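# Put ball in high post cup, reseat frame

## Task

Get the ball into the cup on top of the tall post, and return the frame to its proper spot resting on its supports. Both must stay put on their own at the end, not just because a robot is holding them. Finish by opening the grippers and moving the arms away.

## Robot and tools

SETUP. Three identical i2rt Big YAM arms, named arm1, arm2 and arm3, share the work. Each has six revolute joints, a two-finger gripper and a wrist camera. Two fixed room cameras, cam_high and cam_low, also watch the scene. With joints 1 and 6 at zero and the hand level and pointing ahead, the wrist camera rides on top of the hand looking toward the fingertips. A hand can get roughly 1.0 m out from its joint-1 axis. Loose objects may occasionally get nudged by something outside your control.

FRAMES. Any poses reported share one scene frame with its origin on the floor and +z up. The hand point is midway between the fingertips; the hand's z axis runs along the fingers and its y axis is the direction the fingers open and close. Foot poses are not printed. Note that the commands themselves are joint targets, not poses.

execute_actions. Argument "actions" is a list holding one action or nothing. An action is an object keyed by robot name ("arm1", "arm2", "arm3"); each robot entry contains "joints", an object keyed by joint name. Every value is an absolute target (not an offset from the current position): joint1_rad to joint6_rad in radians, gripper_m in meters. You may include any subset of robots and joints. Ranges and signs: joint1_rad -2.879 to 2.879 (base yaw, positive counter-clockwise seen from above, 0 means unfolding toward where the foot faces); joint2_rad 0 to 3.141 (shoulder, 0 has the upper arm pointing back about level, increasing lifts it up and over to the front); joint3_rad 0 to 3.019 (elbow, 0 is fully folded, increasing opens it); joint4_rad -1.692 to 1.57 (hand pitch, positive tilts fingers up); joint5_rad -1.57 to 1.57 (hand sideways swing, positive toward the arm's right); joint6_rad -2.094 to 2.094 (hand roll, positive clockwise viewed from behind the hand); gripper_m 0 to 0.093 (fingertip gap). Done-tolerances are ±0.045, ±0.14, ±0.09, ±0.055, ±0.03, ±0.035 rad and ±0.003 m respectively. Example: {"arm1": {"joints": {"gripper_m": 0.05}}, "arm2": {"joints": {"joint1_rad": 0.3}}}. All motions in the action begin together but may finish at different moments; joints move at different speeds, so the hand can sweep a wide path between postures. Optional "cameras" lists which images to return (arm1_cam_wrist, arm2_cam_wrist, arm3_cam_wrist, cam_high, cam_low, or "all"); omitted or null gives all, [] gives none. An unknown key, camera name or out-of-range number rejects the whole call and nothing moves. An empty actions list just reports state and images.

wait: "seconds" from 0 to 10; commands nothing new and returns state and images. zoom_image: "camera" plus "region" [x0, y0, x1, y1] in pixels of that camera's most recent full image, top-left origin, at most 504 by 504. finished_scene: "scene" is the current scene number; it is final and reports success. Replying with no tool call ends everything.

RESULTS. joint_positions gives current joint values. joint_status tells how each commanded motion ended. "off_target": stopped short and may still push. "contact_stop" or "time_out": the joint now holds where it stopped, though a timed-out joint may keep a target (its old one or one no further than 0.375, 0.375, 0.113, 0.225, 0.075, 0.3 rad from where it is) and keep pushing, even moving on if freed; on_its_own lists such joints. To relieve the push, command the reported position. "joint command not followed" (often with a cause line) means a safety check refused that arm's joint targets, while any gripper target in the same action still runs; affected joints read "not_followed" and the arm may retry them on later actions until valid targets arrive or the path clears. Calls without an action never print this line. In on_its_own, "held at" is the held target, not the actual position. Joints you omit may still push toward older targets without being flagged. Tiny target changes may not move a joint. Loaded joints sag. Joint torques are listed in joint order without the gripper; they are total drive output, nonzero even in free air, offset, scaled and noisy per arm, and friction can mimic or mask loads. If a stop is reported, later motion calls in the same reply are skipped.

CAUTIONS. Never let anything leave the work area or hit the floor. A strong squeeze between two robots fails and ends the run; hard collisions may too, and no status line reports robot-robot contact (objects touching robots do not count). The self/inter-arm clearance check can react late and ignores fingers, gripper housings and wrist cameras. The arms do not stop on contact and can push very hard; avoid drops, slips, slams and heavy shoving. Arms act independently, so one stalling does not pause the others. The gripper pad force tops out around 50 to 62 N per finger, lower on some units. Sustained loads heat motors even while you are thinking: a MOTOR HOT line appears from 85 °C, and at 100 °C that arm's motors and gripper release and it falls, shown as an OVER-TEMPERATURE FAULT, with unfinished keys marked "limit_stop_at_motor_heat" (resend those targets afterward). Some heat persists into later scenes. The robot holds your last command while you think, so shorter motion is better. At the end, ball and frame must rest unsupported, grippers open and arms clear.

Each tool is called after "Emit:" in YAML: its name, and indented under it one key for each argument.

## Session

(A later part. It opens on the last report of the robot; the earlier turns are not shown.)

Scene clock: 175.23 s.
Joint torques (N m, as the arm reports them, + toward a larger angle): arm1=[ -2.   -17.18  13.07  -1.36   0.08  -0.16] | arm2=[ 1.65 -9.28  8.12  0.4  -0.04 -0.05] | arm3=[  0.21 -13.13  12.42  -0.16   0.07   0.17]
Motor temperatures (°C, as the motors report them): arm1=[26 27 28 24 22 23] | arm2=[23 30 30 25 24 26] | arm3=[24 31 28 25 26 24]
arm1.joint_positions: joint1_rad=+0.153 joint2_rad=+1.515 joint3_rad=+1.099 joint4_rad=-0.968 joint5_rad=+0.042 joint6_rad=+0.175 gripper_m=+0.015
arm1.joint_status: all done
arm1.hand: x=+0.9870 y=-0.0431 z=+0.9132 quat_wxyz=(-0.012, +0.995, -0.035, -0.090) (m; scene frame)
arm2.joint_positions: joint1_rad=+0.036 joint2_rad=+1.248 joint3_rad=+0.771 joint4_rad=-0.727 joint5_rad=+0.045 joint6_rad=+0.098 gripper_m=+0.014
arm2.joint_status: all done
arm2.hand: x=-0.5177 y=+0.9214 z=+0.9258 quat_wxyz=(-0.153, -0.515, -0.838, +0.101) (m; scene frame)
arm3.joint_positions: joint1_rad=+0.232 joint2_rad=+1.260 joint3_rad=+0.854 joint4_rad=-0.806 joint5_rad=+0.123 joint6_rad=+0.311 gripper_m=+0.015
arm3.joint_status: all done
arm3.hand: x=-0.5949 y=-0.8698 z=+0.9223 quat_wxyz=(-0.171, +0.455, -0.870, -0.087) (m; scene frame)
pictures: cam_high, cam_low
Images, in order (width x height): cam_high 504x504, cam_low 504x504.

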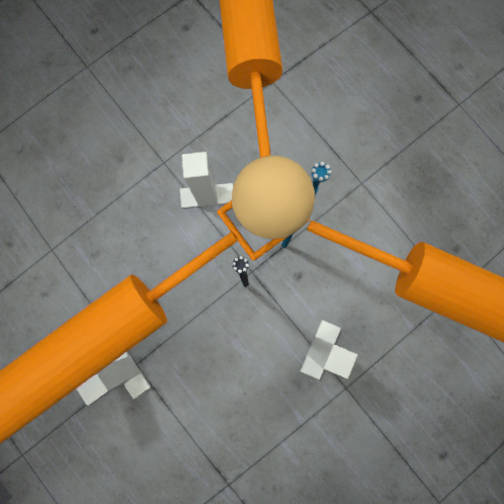

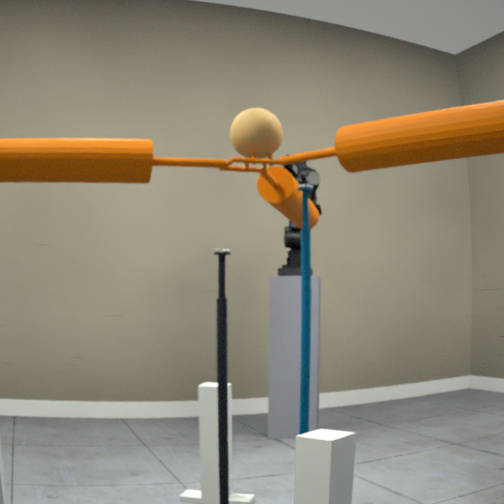

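Emit:
execute_actions:
  actions:
    - {"arm1":{"joints":{"joint1_rad":0.136,"joint2_rad":1.65,"joint3_rad":1.365,"joint4_rad":-1.04,"joint6_rad":0.155}},"arm2":{"joints":{"joint1_rad":-0.16,"joint2_rad":1.14,"joint3_rad":0.68,"joint4_rad":-0.757,"joint5_rad":-0.03,"joint6_rad":-0.12}},"arm3":{"joints":{"joint1_rad":0.446,"joint2_rad":1.195,"joint3_rad":0.845,"joint4_rad":-0.865,"joint5_rad":0.187,"joint6_rad":0.54}}}
  cameras: []

Emit:
execute_actions:
  actions:
    - {"arm1":{"joints":{"joint1_rad":0.13,"joint2_rad":1.80,"joint3_rad":1.575,"joint4_rad":-1.1,"joint5_rad":0.035,"joint6_rad":0.15}},"arm2":{"joints":{"joint1_rad":-0.365,"joint2_rad":1.105,"joint3_rad":0.655,"joint4_rad":-0.78,"joint5_rad":-0.098,"joint6_rad":-0.325}},"arm3":{"joints":{"joint1_rad":0.628,"joint2_rad":1.212,"joint3_rad":0.862,"joint4_rad":-0.905,"joint5_rad":0.24,"joint6_rad":0.72}}}
  cameras: ["cam_low","cam_high"]

Emit:
zoom_image:
  camera: "cam_low"
  region: [240, 110, 380, 220]

Scene clock: 187.73 s.
Joint torques (N m, as the arm reports them, + toward a larger angle): arm1=[ -1.76 -22.25  14.91  -0.87   0.05  -0.13] | arm2=[ 1.46 -9.4   8.15  0.34 -0.02 -0.15] | arm3=[  0.63 -14.62  11.31   0.07   0.1    0.24]
Motor temperatures (°C, as the motors report them): arm1=[26 28 30 24 22 23] | arm2=[23 29 31 25 24 26] | arm3=[24 31 29 25 26 24]
arm1.joint_positions: joint1_rad=+0.137 joint2_rad=+1.692 joint3_rad=+1.312 joint4_rad=-1.005 joint5_rad=+0.042 joint6_rad=+0.162 gripper_m=+0.015
arm1.joint_status: all done
arm1.hand: x=+0.9153 y=-0.0418 z=+0.9108 quat_wxyz=(-0.013, +0.995, -0.037, -0.089) (m; scene frame)
arm2.joint_positions: joint1_rad=-0.164 joint2_rad=+1.177 joint3_rad=+0.687 joint4_rad=-0.738 joint5_rad=-0.028 joint6_rad=-0.097 gripper_m=+0.014
arm2.joint_status: all done
arm2.hand: x=-0.5895 y=+0.9235 z=+0.9151 quat_wxyz=(-0.143, -0.513, -0.841, +0.094) (m; scene frame)
arm3.joint_positions: joint1_rad=+0.438 joint2_rad=+1.243 joint3_rad=+0.835 joint4_rad=-0.841 joint5_rad=+0.191 joint6_rad=+0.510 gripper_m=+0.015
arm3.joint_status: all done
arm3.hand: x=-0.6663 y=-0.8678 z=+0.9188 quat_wxyz=(-0.169, +0.454, -0.871, -0.085) (m; scene frame)
pictures: none
No camera images: the call's "cameras" was empty. Leave "cameras" out to get every camera's image.

Scene clock: 188.77 s.
Joint torques (N m, as the arm reports them, + toward a larger angle): arm1=[ -1.82 -24.56  15.17  -0.69  -0.02  -0.16] | arm2=[ 0.96 -9.08  8.23  0.22 -0.01 -0.26] | arm3=[  0.55 -13.01  12.8   -0.05   0.17   0.27]
Motor temperatures (°C, as the motors report them): arm1=[26 28 30 24 22 23] | arm2=[23 29 31 25 24 26] | arm3=[24 30 29 25 26 24]
arm1.joint_positions: joint1_rad=+0.137 joint2_rad=+1.842 joint3_rad=+1.520 joint4_rad=-1.069 joint5_rad=+0.039 joint6_rad=+0.161 gripper_m=+0.015
arm1.joint_status: all done
arm1.hand: x=+0.8557 y=-0.0477 z=+0.9095 quat_wxyz=(-0.013, +0.996, -0.036, -0.086) (m; scene frame)
arm2.joint_positions: joint1_rad=-0.363 joint2_rad=+1.142 joint3_rad=+0.664 joint4_rad=-0.758 joint5_rad=-0.098 joint6_rad=-0.291 gripper_m=+0.014
arm2.joint_status: all done
arm2.hand: x=-0.6484 y=+0.9184 z=+0.9160 quat_wxyz=(-0.145, -0.510, -0.843, +0.094) (m; scene frame)
arm3.joint_positions: joint1_rad=+0.617 joint2_rad=+1.243 joint3_rad=+0.835 joint4_rad=-0.880 joint5_rad=+0.243 joint6_rad=+0.687 gripper_m=+0.015
arm3.joint_status: all done
arm3.hand: x=-0.7266 y=-0.8719 z=+0.9175 quat_wxyz=(-0.168, +0.454, -0.871, -0.085) (m; scene frame)
pictures: cam_high, cam_low
Images, in order (width x height): cam_high 504x504, cam_low 504x504.

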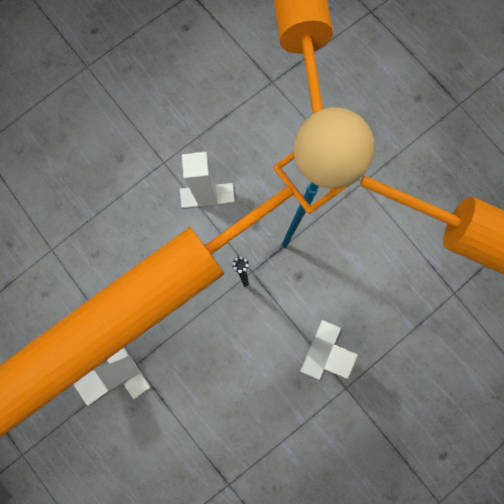

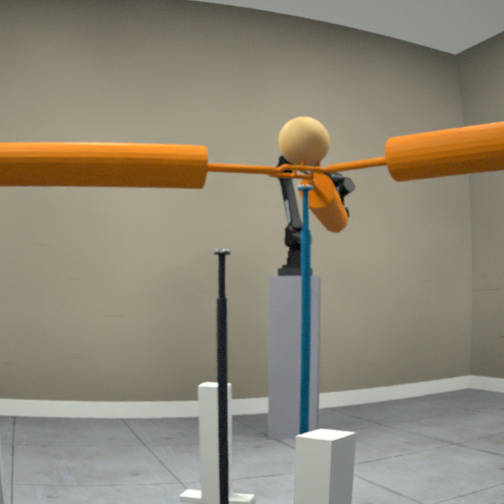

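Region (240, 110, 380, 220) of cam_low's 504x504 image, scaled by 3.600, with more detail than that image has; it fills the top 396 rows of this view, and the rest is white.

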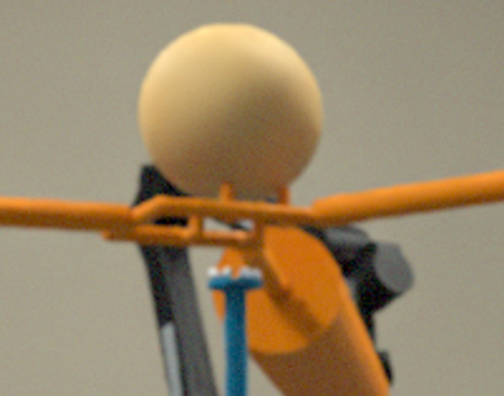

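Emit:
execute_actions:
  actions:
    - {"arm1":{"joints":{"joint2_rad":1.85,"joint3_rad":1.49,"joint4_rad":-0.985}},"arm2":{"joints":{"joint2_rad":1.215,"joint3_rad":0.594,"joint4_rad":-0.59}},"arm3":{"joints":{"joint2_rad":1.285,"joint3_rad":0.782,"joint4_rad":-0.745}}}
  cameras: ["cam_low","cam_high"]

Emit:
zoom_image:
  camera: "cam_low"
  region: [240, 110, 380, 220]

Scene clock: 200.30 s.
Joint torques (N m, as the arm reports them, + toward a larger angle): arm1=[ -1.72 -25.49  10.72   1.01   0.07  -0.16] | arm2=[ 1.66 -8.41  8.15  1.58 -0.12 -0.26] | arm3=[  0.47 -12.33  10.98   1.52   0.23   0.24]
Motor temperatures (°C, as the motors report them): arm1=[26 30 32 24 22 23] | arm2=[23 29 31 25 24 26] | arm3=[24 30 30 25 26 24]
arm1.joint_positions: joint1_rad=+0.136 joint2_rad=+1.893 joint3_rad=+1.481 joint4_rad=-0.992 joint5_rad=+0.034 joint6_rad=+0.161 gripper_m=+0.015
arm1.joint_status: all done
arm1.hand: x=+0.8542 y=-0.0481 z=+0.8679 quat_wxyz=(-0.011, +0.996, -0.036, -0.079) (m; scene frame)
arm2.joint_positions: joint1_rad=-0.364 joint2_rad=+1.237 joint3_rad=+0.594 joint4_rad=-0.607 joint5_rad=-0.095 joint6_rad=-0.293 gripper_m=+0.014
arm2.joint_status: all done
arm2.hand: x=-0.6494 y=+0.9187 z=+0.8692 quat_wxyz=(-0.140, -0.510, -0.844, +0.091) (m; scene frame)
arm3.joint_positions: joint1_rad=+0.619 joint2_rad=+1.308 joint3_rad=+0.768 joint4_rad=-0.759 joint5_rad=+0.241 joint6_rad=+0.691 gripper_m=+0.015
arm3.joint_status: all done
arm3.hand: x=-0.7276 y=-0.8727 z=+0.8747 quat_wxyz=(-0.165, +0.454, -0.872, -0.081) (m; scene frame)
pictures: cam_high, cam_low
Images, in order (width x height): cam_high 504x504, cam_low 504x504.

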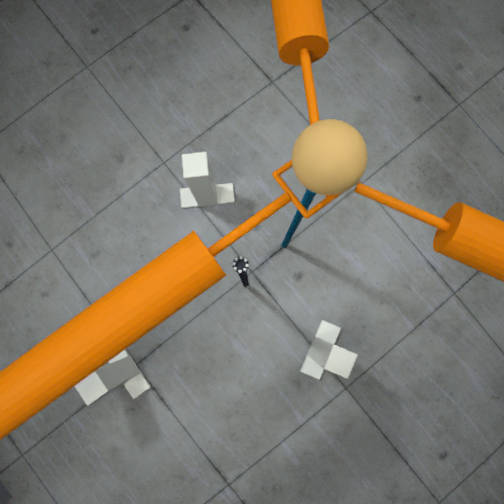

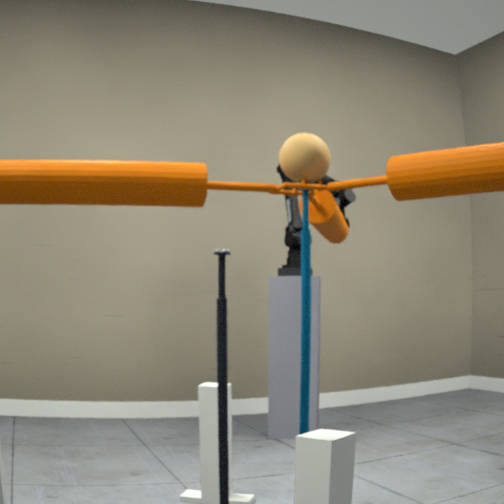

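Region (240, 110, 380, 220) of cam_low's 504x504 image, scaled by 3.600, with more detail than that image has; it fills the top 396 rows of this view, and the rest is white.

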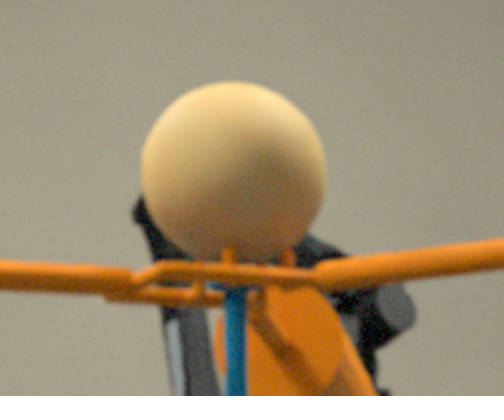

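Emit:
execute_actions:
  actions:
    - {"arm1":{"joints":{"joint2_rad":1.875,"joint3_rad":1.455,"joint4_rad":-0.915}},"arm2":{"joints":{"joint2_rad":1.285,"joint3_rad":0.556,"joint4_rad":-0.478}},"arm3":{"joints":{"joint2_rad":1.338,"joint3_rad":0.74,"joint4_rad":-0.65}}}
  cameras: []

Emit:
execute_actions:
  actions:
    - {"arm1":{"joints":{"joint2_rad":1.925,"joint3_rad":1.42,"joint4_rad":-0.845}},"arm2":{"joints":{"joint2_rad":1.375,"joint3_rad":0.522,"joint4_rad":-0.358}},"arm3":{"joints":{"joint2_rad":1.405,"joint3_rad":0.70,"joint4_rad":-0.545}}}
  cameras: ["cam_low","cam_high"]

Emit:
zoom_image:
  camera: "cam_low"
  region: [240, 125, 380, 235]

Scene clock: 206.27 s.
Joint torques (N m, as the arm reports them, + toward a larger angle): arm1=[ -1.81 -23.    10.5    1.34   0.12  -0.15] | arm2=[ 1.03 -7.9   7.69  1.91 -0.12 -0.25] | arm3=[  0.2  -11.72  10.37   2.12   0.22   0.23]
Motor temperatures (°C, as the motors report them): arm1=[26 30 31 24 22 23] | arm2=[23 28 32 25 24 26] | arm3=[24 30 29 25 26 24]
arm1.joint_positions: joint1_rad=+0.136 joint2_rad=+1.894 joint3_rad=+1.449 joint4_rad=-0.934 joint5_rad=+0.034 joint6_rad=+0.161 gripper_m=+0.015
arm1.joint_status: all done
arm1.hand: x=+0.8532 y=-0.0481 z=+0.8574 quat_wxyz=(-0.010, +0.995, -0.036, -0.091) (m; scene frame)
arm2.joint_positions: joint1_rad=-0.364 joint2_rad=+1.292 joint3_rad=+0.556 joint4_rad=-0.504 joint5_rad=-0.095 joint6_rad=-0.293 gripper_m=+0.014
arm2.joint_status: all done
arm2.hand: x=-0.6496 y=+0.9184 z=+0.8451 quat_wxyz=(-0.143, -0.510, -0.843, +0.094) (m; scene frame)
arm3.joint_positions: joint1_rad=+0.619 joint2_rad=+1.345 joint3_rad=+0.728 joint4_rad=-0.676 joint5_rad=+0.242 joint6_rad=+0.691 gripper_m=+0.015
arm3.joint_status: all done
arm3.hand: x=-0.7274 y=-0.8727 z=+0.8517 quat_wxyz=(-0.166, +0.454, -0.872, -0.084) (m; scene frame)
pictures: none
No camera images: the call's "cameras" was empty. Leave "cameras" out to get every camera's image.

Scene clock: 207.10 s.
Joint torques (N m, as the arm reports them, + toward a larger angle): arm1=[ -1.77 -24.68   9.69   0.86   0.12  -0.16] | arm2=[ 1.11 -8.66  6.89  1.86 -0.15 -0.25] | arm3=[  0.43 -12.28   9.77   2.03   0.24   0.21]
Motor temperatures (°C, as the motors report them): arm1=[26 30 31 24 22 23] | arm2=[23 28 32 25 24 26] | arm3=[24 30 29 25 26 24]
arm1.joint_positions: joint1_rad=+0.136 joint2_rad=+1.956 joint3_rad=+1.417 joint4_rad=-0.855 joint5_rad=+0.034 joint6_rad=+0.161 gripper_m=+0.015
arm1.joint_status: all done
arm1.hand: x=+0.8537 y=-0.0477 z=+0.8132 quat_wxyz=(-0.010, +0.996, -0.036, -0.085) (m; scene frame)
arm2.joint_positions: joint1_rad=-0.364 joint2_rad=+1.386 joint3_rad=+0.521 joint4_rad=-0.384 joint5_rad=-0.095 joint6_rad=-0.293 gripper_m=+0.014
arm2.joint_status: all done
arm2.hand: x=-0.6499 y=+0.9192 z=+0.8122 quat_wxyz=(-0.140, -0.510, -0.844, +0.091) (m; scene frame)
arm3.joint_positions: joint1_rad=+0.619 joint2_rad=+1.416 joint3_rad=+0.688 joint4_rad=-0.571 joint5_rad=+0.242 joint6_rad=+0.692 gripper_m=+0.015
arm3.joint_status: all done
arm3.hand: x=-0.7271 y=-0.8735 z=+0.8182 quat_wxyz=(-0.165, +0.454, -0.872, -0.081) (m; scene frame)
pictures: cam_high, cam_low
Images, in order (width x height): cam_high 504x504, cam_low 504x504.

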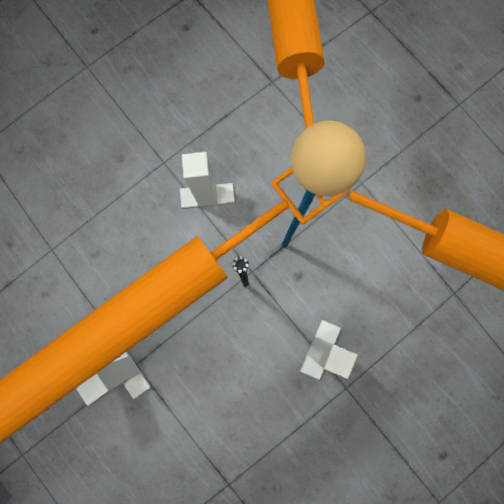

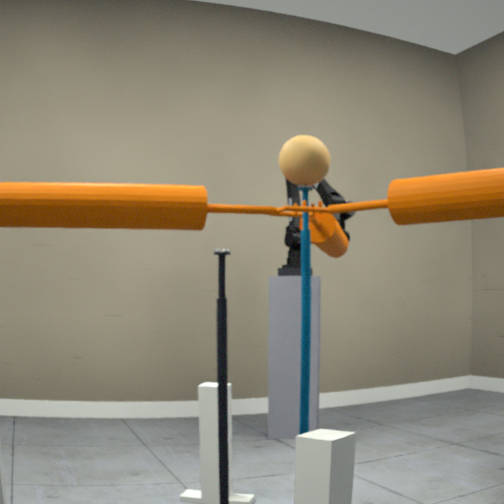

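Region (240, 125, 380, 235) of cam_low's 504x504 image, scaled by 3.600, with more detail than that image has; it fills the top 396 rows of this view, and the rest is white.

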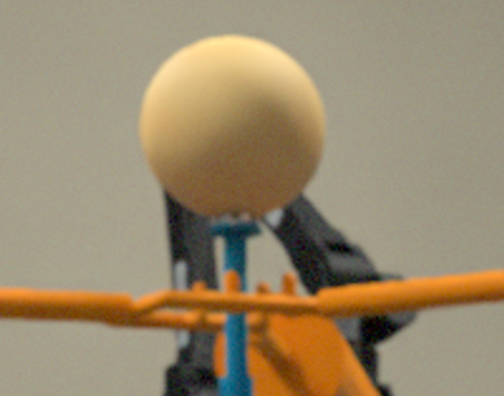

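Emit:
execute_actions:
  actions:
    - {"arm1":{"joints":{"joint1_rad":0.14,"joint2_rad":1.775,"joint3_rad":1.205,"joint4_rad":-0.77}},"arm2":{"joints":{"joint1_rad":-0.155,"joint2_rad":1.405,"joint3_rad":0.552,"joint4_rad":-0.34,"joint5_rad":-0.025,"joint6_rad":-0.085}},"arm3":{"joints":{"joint1_rad":0.438,"joint2_rad":1.39,"joint3_rad":0.685,"joint4_rad":-0.495,"joint5_rad":0.187,"joint6_rad":0.5}}}
  cameras: ["cam_high"]

Emit:
execute_actions:
  actions:
    - {"arm1":{"joints":{"joint1_rad":0.15,"joint2_rad":1.625,"joint3_rad":0.98,"joint4_rad":-0.7,"joint5_rad":0.042,"joint6_rad":0.18}},"arm2":{"joints":{"joint1_rad":0.05,"joint2_rad":1.478,"joint3_rad":0.632,"joint4_rad":-0.36,"joint5_rad":0.046,"joint6_rad":0.11}},"arm3":{"joints":{"joint1_rad":0.233,"joint2_rad":1.422,"joint3_rad":0.72,"joint4_rad":-0.47,"joint5_rad":0.118,"joint6_rad":0.305}}}
  cameras: ["cam_high"]

Emit:
execute_actions:
  actions:
    - {"arm1":{"joints":{"joint1_rad":0.166,"joint2_rad":1.467,"joint3_rad":0.78,"joint4_rad":-0.665,"joint6_rad":0.2}},"arm2":{"joints":{"joint1_rad":0.217,"joint2_rad":1.567,"joint3_rad":0.742,"joint4_rad":-0.395,"joint5_rad":0.1,"joint6_rad":0.272}},"arm3":{"joints":{"joint1_rad":0.051,"joint2_rad":1.485,"joint3_rad":0.79,"joint4_rad":-0.47,"joint5_rad":0.054,"joint6_rad":0.13}}}
  cameras: []

Emit:
execute_actions:
  actions:
    - {"arm1":{"joints":{"joint1_rad":0.19,"joint2_rad":1.285,"joint3_rad":0.59,"joint4_rad":-0.67,"joint5_rad":0.05,"joint6_rad":0.225}},"arm2":{"joints":{"joint1_rad":0.348,"joint2_rad":1.674,"joint3_rad":0.888,"joint4_rad":-0.455,"joint5_rad":0.142,"joint6_rad":0.403}},"arm3":{"joints":{"joint1_rad":-0.101,"joint2_rad":1.578,"joint3_rad":0.9,"joint4_rad":-0.5,"joint5_rad":-0.002,"joint6_rad":-0.018}}}
  cameras: []

Emit:
execute_actions:
  actions:
    - {"arm1":{"joints":{"joint1_rad":0.23,"joint2_rad":1.063,"joint3_rad":0.42,"joint4_rad":-0.725,"joint5_rad":0.057,"joint6_rad":0.262}},"arm2":{"joints":{"joint1_rad":0.452,"joint2_rad":1.79,"joint3_rad":1.06,"joint4_rad":-0.528,"joint5_rad":0.173,"joint6_rad":0.505}},"arm3":{"joints":{"joint1_rad":-0.226,"joint2_rad":1.68,"joint3_rad":1.038,"joint4_rad":-0.54,"joint5_rad":-0.046,"joint6_rad":-0.142}}}
  cameras: ["cam_low","cam_high"]

Scene clock: 239.83 s.
Joint torques (N m, as the arm reports them, + toward a larger angle): arm1=[ -0.83 -20.81   9.53   1.02   0.05  -0.15] | arm2=[ 1.32 -8.25  8.45  0.91  0.14  0.16] | arm3=[ -0.47 -13.32   9.95   1.25   0.11  -0.04]
Motor temperatures (°C, as the motors report them): arm1=[26 31 30 24 22 23] | arm2=[23 28 31 26 24 26] | arm3=[24 30 29 25 26 24]
arm1.joint_positions: joint1_rad=+0.136 joint2_rad=+1.798 joint3_rad=+1.201 joint4_rad=-0.781 joint5_rad=+0.037 joint6_rad=+0.160 gripper_m=+0.015
arm1.joint_status: all done
arm1.hand: x=+0.9150 y=-0.0418 z=+0.8241 quat_wxyz=(-0.011, +0.995, -0.036, -0.092) (m; scene frame)
arm2.joint_positions: joint1_rad=-0.162 joint2_rad=+1.403 joint3_rad=+0.531 joint4_rad=-0.335 joint5_rad=-0.027 joint6_rad=-0.090 gripper_m=+0.014
arm2.joint_status: all done
arm2.hand: x=-0.5894 y=+0.9237 z=+0.8129 quat_wxyz=(-0.151, -0.513, -0.839, +0.100) (m; scene frame)
arm3.joint_positions: joint1_rad=+0.435 joint2_rad=+1.416 joint3_rad=+0.671 joint4_rad=-0.498 joint5_rad=+0.191 joint6_rad=+0.502 gripper_m=+0.015
arm3.joint_status: all done
arm3.hand: x=-0.6648 y=-0.8697 z=+0.8161 quat_wxyz=(-0.171, +0.456, -0.869, -0.087) (m; scene frame)
pictures: cam_high
Images, in order (width x height): cam_high 504x504.

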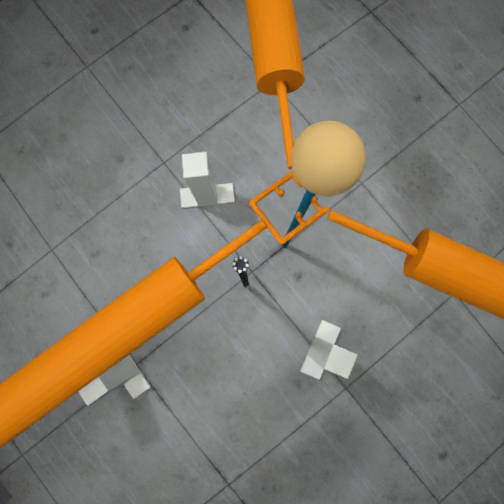

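Scene clock: 240.80 s.
Joint torques (N m, as the arm reports them, + toward a larger angle): arm1=[ -0.47 -17.07   9.22   1.05   0.18   0.14] | arm2=[ 2.41 -9.59  8.22  0.76  0.08  0.23] | arm3=[ -0.08 -11.48  10.55   1.17   0.01  -0.01]
Motor temperatures (°C, as the motors report them): arm1=[26 31 30 24 22 23] | arm2=[23 28 31 26 24 26] | arm3=[24 30 29 25 26 24]
arm1.joint_positions: joint1_rad=+0.138 joint2_rad=+1.645 joint3_rad=+0.977 joint4_rad=-0.710 joint5_rad=+0.039 joint6_rad=+0.161 gripper_m=+0.015
arm1.joint_status: all done
arm1.hand: x=+0.9864 y=-0.0358 z=+0.8221 quat_wxyz=(-0.012, +0.995, -0.036, -0.093) (m; scene frame)
arm2.joint_positions: joint1_rad=+0.042 joint2_rad=+1.482 joint3_rad=+0.613 joint4_rad=-0.353 joint5_rad=+0.048 joint6_rad=+0.100 gripper_m=+0.014
arm2.joint_status: all done
arm2.hand: x=-0.5205 y=+0.9276 z=+0.8107 quat_wxyz=(-0.145, -0.514, -0.840, +0.098) (m; scene frame)
arm3.joint_positions: joint1_rad=+0.229 joint2_rad=+1.421 joint3_rad=+0.703 joint4_rad=-0.469 joint5_rad=+0.122 joint6_rad=+0.305 gripper_m=+0.015
arm3.joint_status: all done
arm3.hand: x=-0.5924 y=-0.8659 z=+0.8270 quat_wxyz=(-0.179, +0.455, -0.867, -0.095) (m; scene frame)
pictures: cam_high
Images, in order (width x height): cam_high 504x504.

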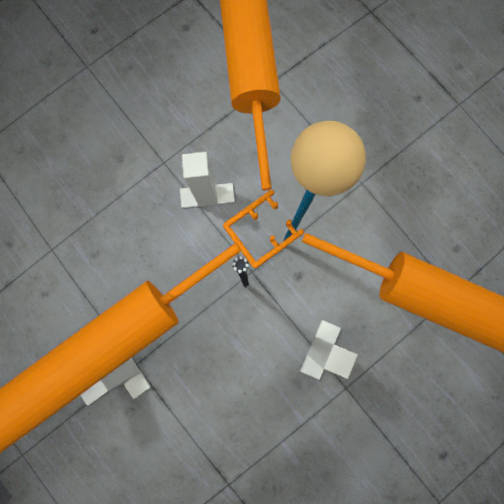

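Scene clock: 241.73 s.
Joint torques (N m, as the arm reports them, + toward a larger angle): arm1=[  0.21 -12.41   9.11   0.66   0.12   0.19] | arm2=[  1.84 -10.98   8.21   0.61   0.09   0.27] | arm3=[ -0.34 -14.09  10.17   1.05   0.08  -0.08]
Motor temperatures (°C, as the motors report them): arm1=[26 31 30 24 22 23] | arm2=[23 28 31 26 24 26] | arm3=[24 30 29 25 26 24]
arm1.joint_positions: joint1_rad=+0.151 joint2_rad=+1.484 joint3_rad=+0.774 joint4_rad=-0.667 joint5_rad=+0.041 joint6_rad=+0.177 gripper_m=+0.015
arm1.joint_status: all done
arm1.hand: x=+1.0574 y=-0.0342 z=+0.8213 quat_wxyz=(-0.011, +0.995, -0.037, -0.094) (m; scene frame)
arm2.joint_positions: joint1_rad=+0.206 joint2_rad=+1.571 joint3_rad=+0.727 joint4_rad=-0.382 joint5_rad=+0.103 joint6_rad=+0.258 gripper_m=+0.014
arm2.joint_status: all done
arm2.hand: x=-0.4496 y=+0.9299 z=+0.8123 quat_wxyz=(-0.149, -0.515, -0.838, +0.099) (m; scene frame)
arm3.joint_positions: joint1_rad=+0.051 joint2_rad=+1.495 joint3_rad=+0.775 joint4_rad=-0.466 joint5_rad=+0.056 joint6_rad=+0.136 gripper_m=+0.015
arm3.joint_status: all done
arm3.hand: x=-0.5227 y=-0.8646 z=+0.8246 quat_wxyz=(-0.175, +0.457, -0.867, -0.091) (m; scene frame)
pictures: none
No camera images: the call's "cameras" was empty. Leave "cameras" out to get every camera's image.

Scene clock: 242.67 s.
Joint torques (N m, as the arm reports them, + toward a larger angle): arm1=[-0.02 -9.66  8.83  0.33  0.1   0.18] | arm2=[  1.79 -12.73   8.4    0.11   0.15   0.33] | arm3=[ -0.32 -15.56  10.34   0.63   0.    -0.14]
Motor temperatures (°C, as the motors report them): arm1=[26 31 30 24 22 23] | arm2=[23 28 31 26 24 26] | arm3=[24 30 29 25 26 24]
arm1.joint_positions: joint1_rad=+0.173 joint2_rad=+1.299 joint3_rad=+0.586 joint4_rad=-0.665 joint5_rad=+0.050 joint6_rad=+0.199 gripper_m=+0.015
arm1.joint_status: all done
arm1.hand: x=+1.1293 y=-0.0319 z=+0.8213 quat_wxyz=(-0.013, +0.995, -0.038, -0.094) (m; scene frame)
arm2.joint_positions: joint1_rad=+0.337 joint2_rad=+1.678 joint3_rad=+0.871 joint4_rad=-0.433 joint5_rad=+0.144 joint6_rad=+0.385 gripper_m=+0.014
arm2.joint_status: all done
arm2.hand: x=-0.3776 y=+0.9329 z=+0.8121 quat_wxyz=(-0.150, -0.516, -0.838, +0.098) (m; scene frame)
arm3.joint_positions: joint1_rad=-0.101 joint2_rad=+1.588 joint3_rad=+0.885 joint4_rad=-0.486 joint5_rad=+0.000 joint6_rad=-0.007 gripper_m=+0.015
arm3.joint_status: all done
arm3.hand: x=-0.4517 y=-0.8622 z=+0.8240 quat_wxyz=(-0.172, +0.458, -0.868, -0.088) (m; scene frame)
pictures: none
No camera images: the call's "cameras" was empty. Leave "cameras" out to get every camera's image.

Scene clock: 243.67 s.
Joint torques (N m, as the arm reports them, + toward a larger angle): arm1=[ 0.18 -5.47  9.27  0.18  0.01  0.18] | arm2=[  1.99 -14.69   9.01  -0.04   0.14   0.31] | arm3=[ -0.82 -18.17  10.84   0.53   0.03  -0.15]
Motor temperatures (°C, as the motors report them): arm1=[26 31 30 24 22 23] | arm2=[23 28 32 26 24 26] | arm3=[24 30 29 25 26 24]
arm1.joint_positions: joint1_rad=+0.210 joint2_rad=+1.073 joint3_rad=+0.416 joint4_rad=-0.715 joint5_rad=+0.061 joint6_rad=+0.237 gripper_m=+0.015
arm1.joint_status: all done
arm1.hand: x=+1.1997 y=-0.0306 z=+0.8210 quat_wxyz=(-0.014, +0.994, -0.039, -0.098) (m; scene frame)
arm2.joint_positions: joint1_rad=+0.439 joint2_rad=+1.792 joint3_rad=+1.040 joint4_rad=-0.501 joint5_rad=+0.176 joint6_rad=+0.484 gripper_m=+0.014
arm2.joint_status: all done
arm2.hand: x=-0.3062 y=+0.9359 z=+0.8115 quat_wxyz=(-0.151, -0.516, -0.837, +0.098) (m; scene frame)
arm3.joint_positions: joint1_rad=-0.223 joint2_rad=+1.691 joint3_rad=+1.019 joint4_rad=-0.523 joint5_rad=-0.045 joint6_rad=-0.124 gripper_m=+0.015
arm3.joint_status: all done
arm3.hand: x=-0.3821 y=-0.8602 z=+0.8234 quat_wxyz=(-0.171, +0.460, -0.867, -0.087) (m; scene frame)
pictures: cam_high, cam_low
Images, in order (width x height): cam_high 504x504, cam_low 504x504.

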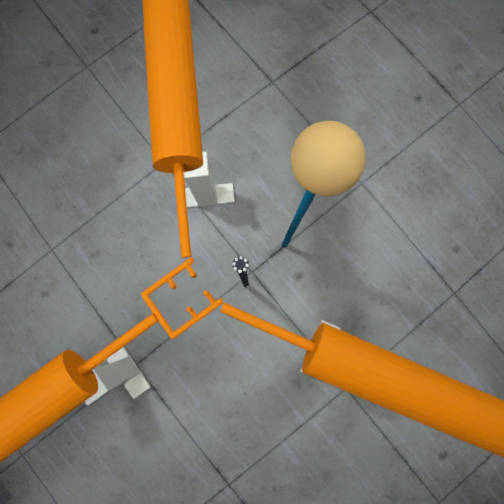

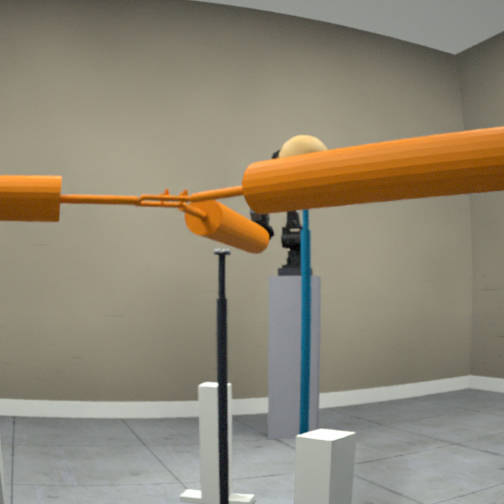

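Emit:
execute_actions:
  actions:
    - {"arm1":{"joints":{"joint1_rad":0.235,"joint2_rad":1.61,"joint3_rad":0.292,"joint4_rad":-0.09}},"arm2":{"joints":{"joint1_rad":0.46,"joint2_rad":2.06,"joint3_rad":1.025,"joint4_rad":-0.215}},"arm3":{"joints":{"joint1_rad":-0.232,"joint2_rad":1.955,"joint3_rad":0.972,"joint4_rad":-0.205}}}
  cameras: []

Emit:
execute_actions:
  actions:
    - {"arm1":{"joints":{"joint2_rad":2.245,"joint3_rad":0.39,"joint4_rad":0.45}},"arm2":{"joints":{"joint2_rad":2.375,"joint3_rad":1.12,"joint4_rad":0.0}},"arm3":{"joints":{"joint2_rad":2.275,"joint3_rad":1.04,"joint4_rad":0.045}}}
  cameras: []

Emit:
execute_actions:
  actions:
    - {"arm1":{"joints":{"joint2_rad":2.72,"joint3_rad":0.615,"joint4_rad":0.69}},"arm2":{"joints":{"joint1_rad":0.47,"joint2_rad":2.695,"joint3_rad":1.32,"joint4_rad":0.11,"joint6_rad":0.52}},"arm3":{"joints":{"joint1_rad":-0.245,"joint2_rad":2.605,"joint3_rad":1.21,"joint4_rad":0.19,"joint6_rad":-0.15}}}
  cameras: []

Emit:
execute_actions:
  actions:
    - {"arm1":{"joints":{"joint2_rad":2.855,"joint3_rad":0.715,"joint4_rad":0.735}},"arm2":{"joints":{"joint1_rad":0.475,"joint2_rad":2.805,"joint3_rad":1.415,"joint4_rad":0.13}},"arm3":{"joints":{"joint1_rad":-0.25,"joint2_rad":2.72,"joint3_rad":1.295,"joint4_rad":0.215}}}
  cameras: ["cam_low","cam_high"]

Scene clock: 255.47 s.
Joint torques (N m, as the arm reports them, + toward a larger angle): arm1=[-0.25 -8.05  2.28  0.9   0.14  0.11] | arm2=[  2.08 -17.69   4.36   1.16   0.23   0.21] | arm3=[ -0.23 -20.8    6.46   1.72  -0.09  -0.11]
Motor temperatures (°C, as the motors report them): arm1=[26 29 29 24 22 23] | arm2=[23 28 32 25 24 26] | arm3=[24 30 29 25 26 24]
arm1.joint_positions: joint1_rad=+0.221 joint2_rad=+1.613 joint3_rad=+0.304 joint4_rad=-0.100 joint5_rad=+0.056 joint6_rad=+0.244 gripper_m=+0.015
arm1.joint_status: all done
arm1.hand: x=+1.2089 y=-0.0316 z=+0.6940 quat_wxyz=(-0.015, +0.996, -0.036, -0.080) (m; scene frame)
arm2.joint_positions: joint1_rad=+0.447 joint2_rad=+2.080 joint3_rad=+1.037 joint4_rad=-0.221 joint5_rad=+0.174 joint6_rad=+0.495 gripper_m=+0.014
arm2.joint_status: all done
arm2.hand: x=-0.2995 y=+0.9362 z=+0.6847 quat_wxyz=(-0.147, -0.518, -0.838, +0.095) (m; scene frame)
arm3.joint_positions: joint1_rad=-0.232 joint2_rad=+1.977 joint3_rad=+0.975 joint4_rad=-0.217 joint5_rad=-0.042 joint6_rad=-0.133 gripper_m=+0.015
arm3.joint_status: all done
arm3.hand: x=-0.3771 y=-0.8625 z=+0.6905 quat_wxyz=(-0.161, +0.461, -0.869, -0.080) (m; scene frame)
pictures: none
No camera images: the call's "cameras" was empty. Leave "cameras" out to get every camera's image.

Scene clock: 256.80 s.
Joint torques (N m, as the arm reports them, + toward a larger angle): arm1=[ -0.25 -11.25  -2.62   0.91   0.12   0.09] | arm2=[  2.03 -18.39   4.1    1.     0.31   0.16] | arm3=[ -1.34 -21.76   5.47   1.78  -0.02  -0.1 ]
Motor temperatures (°C, as the motors report them): arm1=[26 29 29 24 22 23] | arm2=[23 28 32 25 24 26] | arm3=[24 31 29 25 26 24]
arm1.joint_positions: joint1_rad=+0.221 joint2_rad=+2.243 joint3_rad=+0.396 joint4_rad=+0.441 joint5_rad=+0.057 joint6_rad=+0.246 gripper_m=+0.015
arm1.joint_status: all done
arm1.hand: x=+1.2077 y=-0.0309 z=+0.5740 quat_wxyz=(-0.015, +0.996, -0.037, -0.081) (m; scene frame)
arm2.joint_positions: joint1_rad=+0.449 joint2_rad=+2.385 joint3_rad=+1.112 joint4_rad=-0.002 joint5_rad=+0.172 joint6_rad=+0.500 gripper_m=+0.014
arm2.joint_status: all done
arm2.hand: x=-0.3030 y=+0.9400 z=+0.5614 quat_wxyz=(-0.142, -0.519, -0.838, +0.093) (m; scene frame)
arm3.joint_positions: joint1_rad=-0.223 joint2_rad=+2.290 joint3_rad=+1.028 joint4_rad=+0.030 joint5_rad=-0.044 joint6_rad=-0.133 gripper_m=+0.015
arm3.joint_status: all done
arm3.hand: x=-0.3828 y=-0.8615 z=+0.5664 quat_wxyz=(-0.154, +0.465, -0.868, -0.080) (m; scene frame)
pictures: none
No camera images: the call's "cameras" was empty. Leave "cameras" out to get every camera's image.

Scene clock: 258.00 s.
Joint torques (N m, as the arm reports them, + toward a larger angle): arm1=[ -0.24 -12.46  -5.27   0.94   0.17   0.08] | arm2=[  1.93 -18.9    3.13   1.11   0.29   0.18] | arm3=[ -1.47 -22.29   3.63   1.87   0.07  -0.15]
Motor temperatures (°C, as the motors report them): arm1=[26 29 29 24 22 23] | arm2=[23 29 32 25 24 26] | arm3=[24 31 29 25 26 24]
arm1.joint_positions: joint1_rad=+0.221 joint2_rad=+2.718 joint3_rad=+0.623 joint4_rad=+0.677 joint5_rad=+0.055 joint6_rad=+0.247 gripper_m=+0.015
arm1.joint_status: all done
arm1.hand: x=+1.2147 y=-0.0291 z=+0.4501 quat_wxyz=(-0.016, +0.996, -0.038, -0.075) (m; scene frame)
arm2.joint_positions: joint1_rad=+0.458 joint2_rad=+2.703 joint3_rad=+1.312 joint4_rad=+0.103 joint5_rad=+0.172 joint6_rad=+0.513 gripper_m=+0.014
arm2.joint_status: all done
arm2.hand: x=-0.2986 y=+0.9415 z=+0.4387 quat_wxyz=(-0.136, -0.520, -0.838, +0.092) (m; scene frame)
arm3.joint_positions: joint1_rad=-0.231 joint2_rad=+2.616 joint3_rad=+1.202 joint4_rad=+0.172 joint5_rad=-0.046 joint6_rad=-0.135 gripper_m=+0.015
arm3.joint_status: all done
arm3.hand: x=-0.3776 y=-0.8615 z=+0.4436 quat_wxyz=(-0.150, +0.463, -0.870, -0.078) (m; scene frame)
pictures: none
No camera images: the call's "cameras" was empty. Leave "cameras" out to get every camera's image.

Scene clock: 258.83 s.
Joint torques (N m, as the arm reports them, + toward a larger angle): arm1=[ -0.31 -13.51  -5.55   1.02   0.18   0.08] | arm2=[  1.82 -18.43   3.31   1.35   0.23   0.15] | arm3=[ -0.93 -22.29   3.32   2.     0.1   -0.12]
Motor temperatures (°C, as the motors report them): arm1=[26 29 29 24 22 23] | arm2=[23 29 32 25 24 26] | arm3=[24 31 29 25 26 24]
arm1.joint_positions: joint1_rad=+0.221 joint2_rad=+2.864 joint3_rad=+0.721 joint4_rad=+0.721 joint5_rad=+0.055 joint6_rad=+0.247 gripper_m=+0.015
arm1.joint_status: all done
arm1.hand: x=+1.2221 y=-0.0275 z=+0.4043 quat_wxyz=(-0.016, +0.996, -0.038, -0.073) (m; scene frame)
arm2.joint_positions: joint1_rad=+0.466 joint2_rad=+2.803 joint3_rad=+1.402 joint4_rad=+0.119 joint5_rad=+0.173 joint6_rad=+0.513 gripper_m=+0.014
arm2.joint_status: all done
arm2.hand: x=-0.2913 y=+0.9417 z=+0.4009 quat_wxyz=(-0.140, -0.517, -0.840, +0.092) (m; scene frame)
arm3.joint_positions: joint1_rad=-0.240 joint2_rad=+2.720 joint3_rad=+1.288 joint4_rad=+0.195 joint5_rad=-0.047 joint6_rad=-0.138 gripper_m=+0.015
arm3.joint_status: all done
arm3.hand: x=-0.3697 y=-0.8605 z=+0.4046 quat_wxyz=(-0.153, +0.460, -0.871, -0.078) (m; scene frame)
pictures: cam_high, cam_low
Images, in order (width x height): cam_high 504x504, cam_low 504x504.

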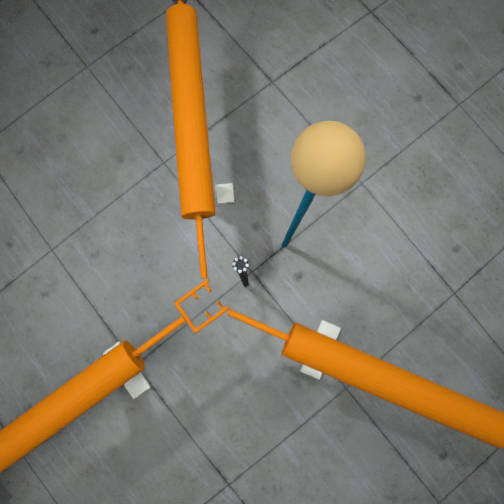

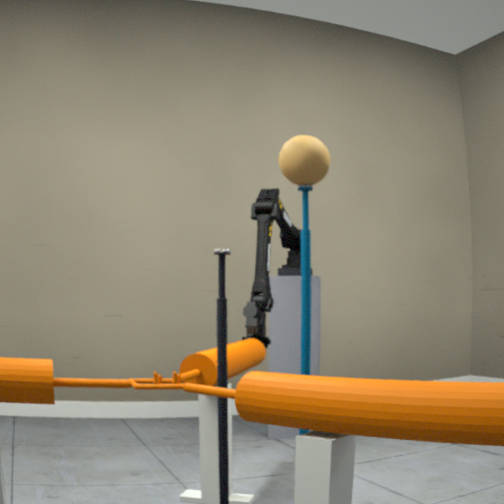

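Emit:
execute_actions:
  actions:
    - {"arm1":{"joints":{"joint2_rad":2.88,"joint3_rad":0.73}},"arm2":{"joints":{"joint2_rad":2.845,"joint3_rad":1.43}},"arm3":{"joints":{"joint2_rad":2.75,"joint3_rad":1.305}}}
  cameras: []

Emit:
execute_actions:
  actions:
    - {"arm1":{"joints":{"gripper_m":0.09}},"arm3":{"joints":{"gripper_m":0.09}},"arm2":{"joints":{"gripper_m":0.09}}}
  cameras: []

Emit:
execute_actions:
  actions:
    - {"arm1":{"joints":{"joint2_rad":2.6,"joint3_rad":0.54,"joint4_rad":0.58}},"arm2":{"joints":{"joint2_rad":2.4,"joint3_rad":1.06,"joint4_rad":-0.05}},"arm3":{"joints":{"joint2_rad":2.3,"joint3_rad":0.97,"joint4_rad":0.0}}}
  cameras: []

Emit:
execute_actions:
  actions:
    - {"arm1":{"joints":{"joint2_rad":1.7,"joint3_rad":0.3,"joint4_rad":-0.1}},"arm2":{"joints":{"joint2_rad":1.9,"joint3_rad":0.9,"joint4_rad":-0.3}},"arm3":{"joints":{"joint2_rad":1.9,"joint3_rad":0.9,"joint4_rad":-0.3}}}
  cameras: ["cam_low","cam_high"]

Scene clock: 267.87 s.
Joint torques (N m, as the arm reports them, + toward a larger angle): arm1=[ -0.25 -12.33  -4.88   1.     0.17   0.08] | arm2=[  1.67 -16.83   3.17   1.2    0.2    0.17] | arm3=[ -1.09 -20.36   3.41   1.96   0.08  -0.12]
Motor temperatures (°C, as the motors report them): arm1=[26 29 28 24 22 23] | arm2=[23 29 31 25 24 26] | arm3=[24 31 28 25 26 24]
arm1.joint_positions: joint1_rad=+0.221 joint2_rad=+2.874 joint3_rad=+0.730 joint4_rad=+0.722 joint5_rad=+0.055 joint6_rad=+0.247 gripper_m=+0.015
arm1.joint_status: all done
arm1.hand: x=+1.2218 y=-0.0275 z=+0.4007 quat_wxyz=(-0.016, +0.996, -0.038, -0.073) (m; scene frame)
arm2.joint_positions: joint1_rad=+0.466 joint2_rad=+2.823 joint3_rad=+1.418 joint4_rad=+0.122 joint5_rad=+0.175 joint6_rad=+0.513 gripper_m=+0.014
arm2.joint_status: all done
arm2.hand: x=-0.2921 y=+0.9419 z=+0.3930 quat_wxyz=(-0.139, -0.517, -0.840, +0.092) (m; scene frame)
arm3.joint_positions: joint1_rad=-0.240 joint2_rad=+2.732 joint3_rad=+1.297 joint4_rad=+0.196 joint5_rad=-0.047 joint6_rad=-0.139 gripper_m=+0.015
arm3.joint_status: all done
arm3.hand: x=-0.3700 y=-0.8609 z=+0.3997 quat_wxyz=(-0.151, +0.460, -0.871, -0.078) (m; scene frame)
pictures: none
No camera images: the call's "cameras" was empty. Leave "cameras" out to get every camera's image.

Scene clock: 268.57 s.
Joint torques (N m, as the arm reports them, + toward a larger angle): arm1=[ -0.27 -12.34  -4.91   0.97   0.17   0.08] | arm2=[  1.96 -16.64   3.28   1.26   0.19   0.18] | arm3=[ -1.09 -20.41   3.45   1.91   0.09  -0.12]
Motor temperatures (°C, as the motors report them): arm1=[26 29 28 24 22 23] | arm2=[23 29 31 25 24 26] | arm3=[24 31 27 25 26 24]
arm1.joint_positions: joint1_rad=+0.221 joint2_rad=+2.874 joint3_rad=+0.730 joint4_rad=+0.724 joint5_rad=+0.055 joint6_rad=+0.248 gripper_m=+0.090
arm1.joint_status: all done
arm1.hand: x=+1.2215 y=-0.0276 z=+0.4007 quat_wxyz=(-0.016, +0.996, -0.038, -0.074) (m; scene frame)
arm2.joint_positions: joint1_rad=+0.468 joint2_rad=+2.823 joint3_rad=+1.418 joint4_rad=+0.122 joint5_rad=+0.175 joint6_rad=+0.513 gripper_m=+0.090
arm2.joint_status: all done
arm2.hand: x=-0.2915 y=+0.9427 z=+0.3930 quat_wxyz=(-0.139, -0.516, -0.840, +0.092) (m; scene frame)
arm3.joint_positions: joint1_rad=-0.242 joint2_rad=+2.732 joint3_rad=+1.297 joint4_rad=+0.198 joint5_rad=-0.047 joint6_rad=-0.139 gripper_m=+0.090
arm3.joint_status: all done
arm3.hand: x=-0.3692 y=-0.8612 z=+0.3998 quat_wxyz=(-0.152, +0.460, -0.871, -0.078) (m; scene frame)
pictures: none
No camera images: the call's "cameras" was empty. Leave "cameras" out to get every camera's image.

Scene clock: 269.87 s.
Joint torques (N m, as the arm reports them, + toward a larger angle): arm1=[ -0.26 -11.35  -5.2    0.13   0.17   0.08] | arm2=[  1.77 -14.67   2.28   0.68   0.21   0.18] | arm3=[ -1.14 -17.43   3.62   0.67   0.08  -0.11]
Motor temperatures (°C, as the motors report them): arm1=[26 29 28 24 22 23] | arm2=[23 30 30 25 24 26] | arm3=[24 31 27 25 26 24]
arm1.joint_positions: joint1_rad=+0.221 joint2_rad=+2.590 joint3_rad=+0.554 joint4_rad=+0.588 joint5_rad=+0.055 joint6_rad=+0.248 gripper_m=+0.090
arm1.joint_status: all done
arm1.hand: x=+1.2170 y=-0.0290 z=+0.4854 quat_wxyz=(-0.019, +0.997, -0.038, -0.060) (m; scene frame)
arm2.joint_positions: joint1_rad=+0.468 joint2_rad=+2.372 joint3_rad=+1.069 joint4_rad=-0.047 joint5_rad=+0.175 joint6_rad=+0.513 gripper_m=+0.090
arm2.joint_status: all done
arm2.hand: x=-0.3240 y=+0.9643 z=+0.5582 quat_wxyz=(-0.106, -0.516, -0.845, +0.092) (m; scene frame)
arm3.joint_positions: joint1_rad=-0.242 joint2_rad=+2.279 joint3_rad=+0.972 joint4_rad=+0.011 joint5_rad=-0.047 joint6_rad=-0.139 gripper_m=+0.090
arm3.joint_status: all done
arm3.hand: x=-0.3989 y=-0.8930 z=+0.5599 quat_wxyz=(-0.125, +0.461, -0.876, -0.068) (m; scene frame)
pictures: none
No camera images: the call's "cameras" was empty. Leave "cameras" out to get every camera's image.

Scene clock: 271.37 s.
Joint torques (N m, as the arm reports them, + toward a larger angle): arm1=[-0.26 -7.88  2.36 -0.01  0.17  0.08] | arm2=[  1.76 -12.22   6.56   0.63   0.21   0.18] | arm3=[ -0.98 -15.02   7.25   0.49   0.08  -0.11]
Motor temperatures (°C, as the motors report them): arm1=[26 29 28 24 22 23] | arm2=[23 29 30 25 24 26] | arm3=[24 31 27 25 26 24]
arm1.joint_positions: joint1_rad=+0.221 joint2_rad=+1.699 joint3_rad=+0.299 joint4_rad=-0.091 joint5_rad=+0.055 joint6_rad=+0.248 gripper_m=+0.090
arm1.joint_status: all done
arm1.hand: x=+1.2310 y=-0.0277 z=+0.6758 quat_wxyz=(-0.023, +0.998, -0.037, -0.039) (m; scene frame)
arm2.joint_positions: joint1_rad=+0.468 joint2_rad=+1.871 joint3_rad=+0.891 joint4_rad=-0.291 joint5_rad=+0.175 joint6_rad=+0.513 gripper_m=+0.090
arm2.joint_status: all done
arm2.hand: x=-0.3333 y=+0.9712 z=+0.7411 quat_wxyz=(-0.145, -0.516, -0.839, +0.092) (m; scene frame)
arm3.joint_positions: joint1_rad=-0.242 joint2_rad=+1.875 joint3_rad=+0.894 joint4_rad=-0.285 joint5_rad=-0.047 joint6_rad=-0.139 gripper_m=+0.090
arm3.joint_status: all done
arm3.hand: x=-0.3995 y=-0.8934 z=+0.7110 quat_wxyz=(-0.139, +0.460, -0.874, -0.073) (m; scene frame)
pictures: cam_high, cam_low
Images, in order (width x height): cam_high 504x504, cam_low 504x504.

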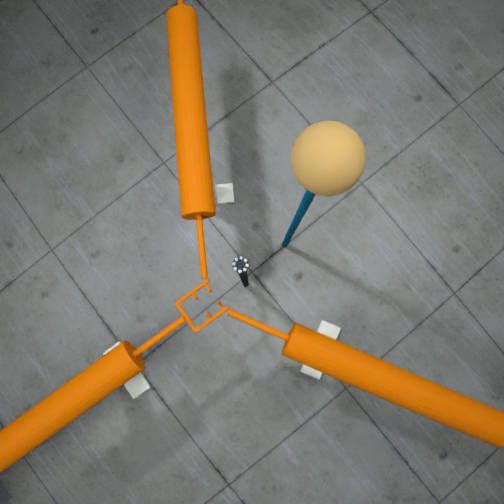

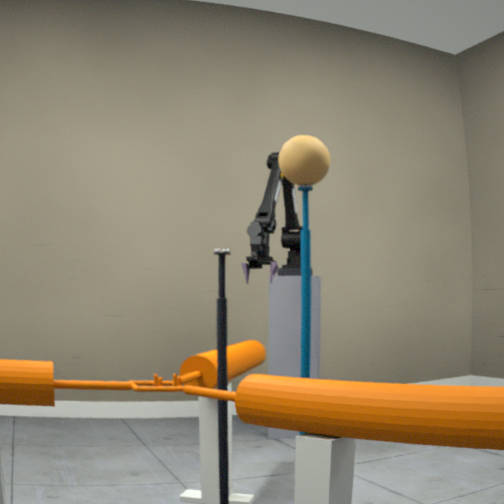

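Emit:
execute_actions:
  actions: []
  cameras: ["cam_high","cam_low"]

Scene clock: 278.60 s.
Joint torques (N m, as the arm reports them, + toward a larger angle): arm1=[-0.25 -7.94  2.35  0.    0.17  0.08] | arm2=[  1.72 -12.     6.56   0.57   0.2    0.18] | arm3=[ -1.04 -14.89   7.34   0.5    0.1   -0.1 ]
Motor temperatures (°C, as the motors report them): arm1=[26 29 28 24 22 23] | arm2=[23 29 31 25 24 26] | arm3=[24 31 27 25 26 24]
arm1.joint_positions: joint1_rad=+0.221 joint2_rad=+1.699 joint3_rad=+0.299 joint4_rad=-0.091 joint5_rad=+0.055 joint6_rad=+0.248 gripper_m=+0.090
arm1.joint_status: all done
arm1.hand: x=+1.2310 y=-0.0277 z=+0.6758 quat_wxyz=(-0.023, +0.998, -0.037, -0.039) (m; scene frame)
arm2.joint_positions: joint1_rad=+0.468 joint2_rad=+1.871 joint3_rad=+0.891 joint4_rad=-0.291 joint5_rad=+0.175 joint6_rad=+0.513 gripper_m=+0.090
arm2.joint_status: all done
arm2.hand: x=-0.3333 y=+0.9712 z=+0.7411 quat_wxyz=(-0.145, -0.516, -0.839, +0.092) (m; scene frame)
arm3.joint_positions: joint1_rad=-0.242 joint2_rad=+1.875 joint3_rad=+0.894 joint4_rad=-0.285 joint5_rad=-0.047 joint6_rad=-0.139 gripper_m=+0.090
arm3.joint_status: all done
arm3.hand: x=-0.3995 y=-0.8934 z=+0.7110 quat_wxyz=(-0.139, +0.460, -0.874, -0.073) (m; scene frame)
pictures: cam_high, cam_low
Images, in order (width x height): cam_high 504x504, cam_low 504x504.

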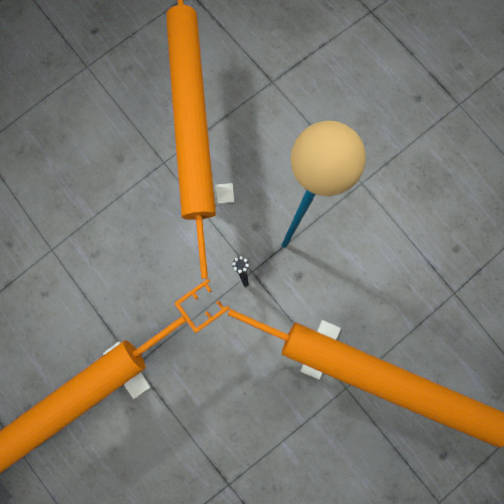

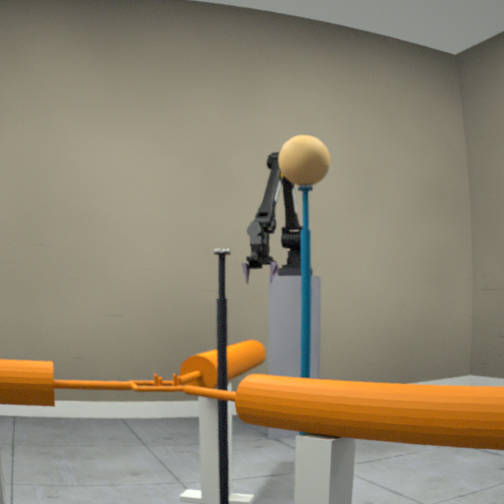

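Emit:
finished_scene:
  scene: 2

The scene is finished: the task was done.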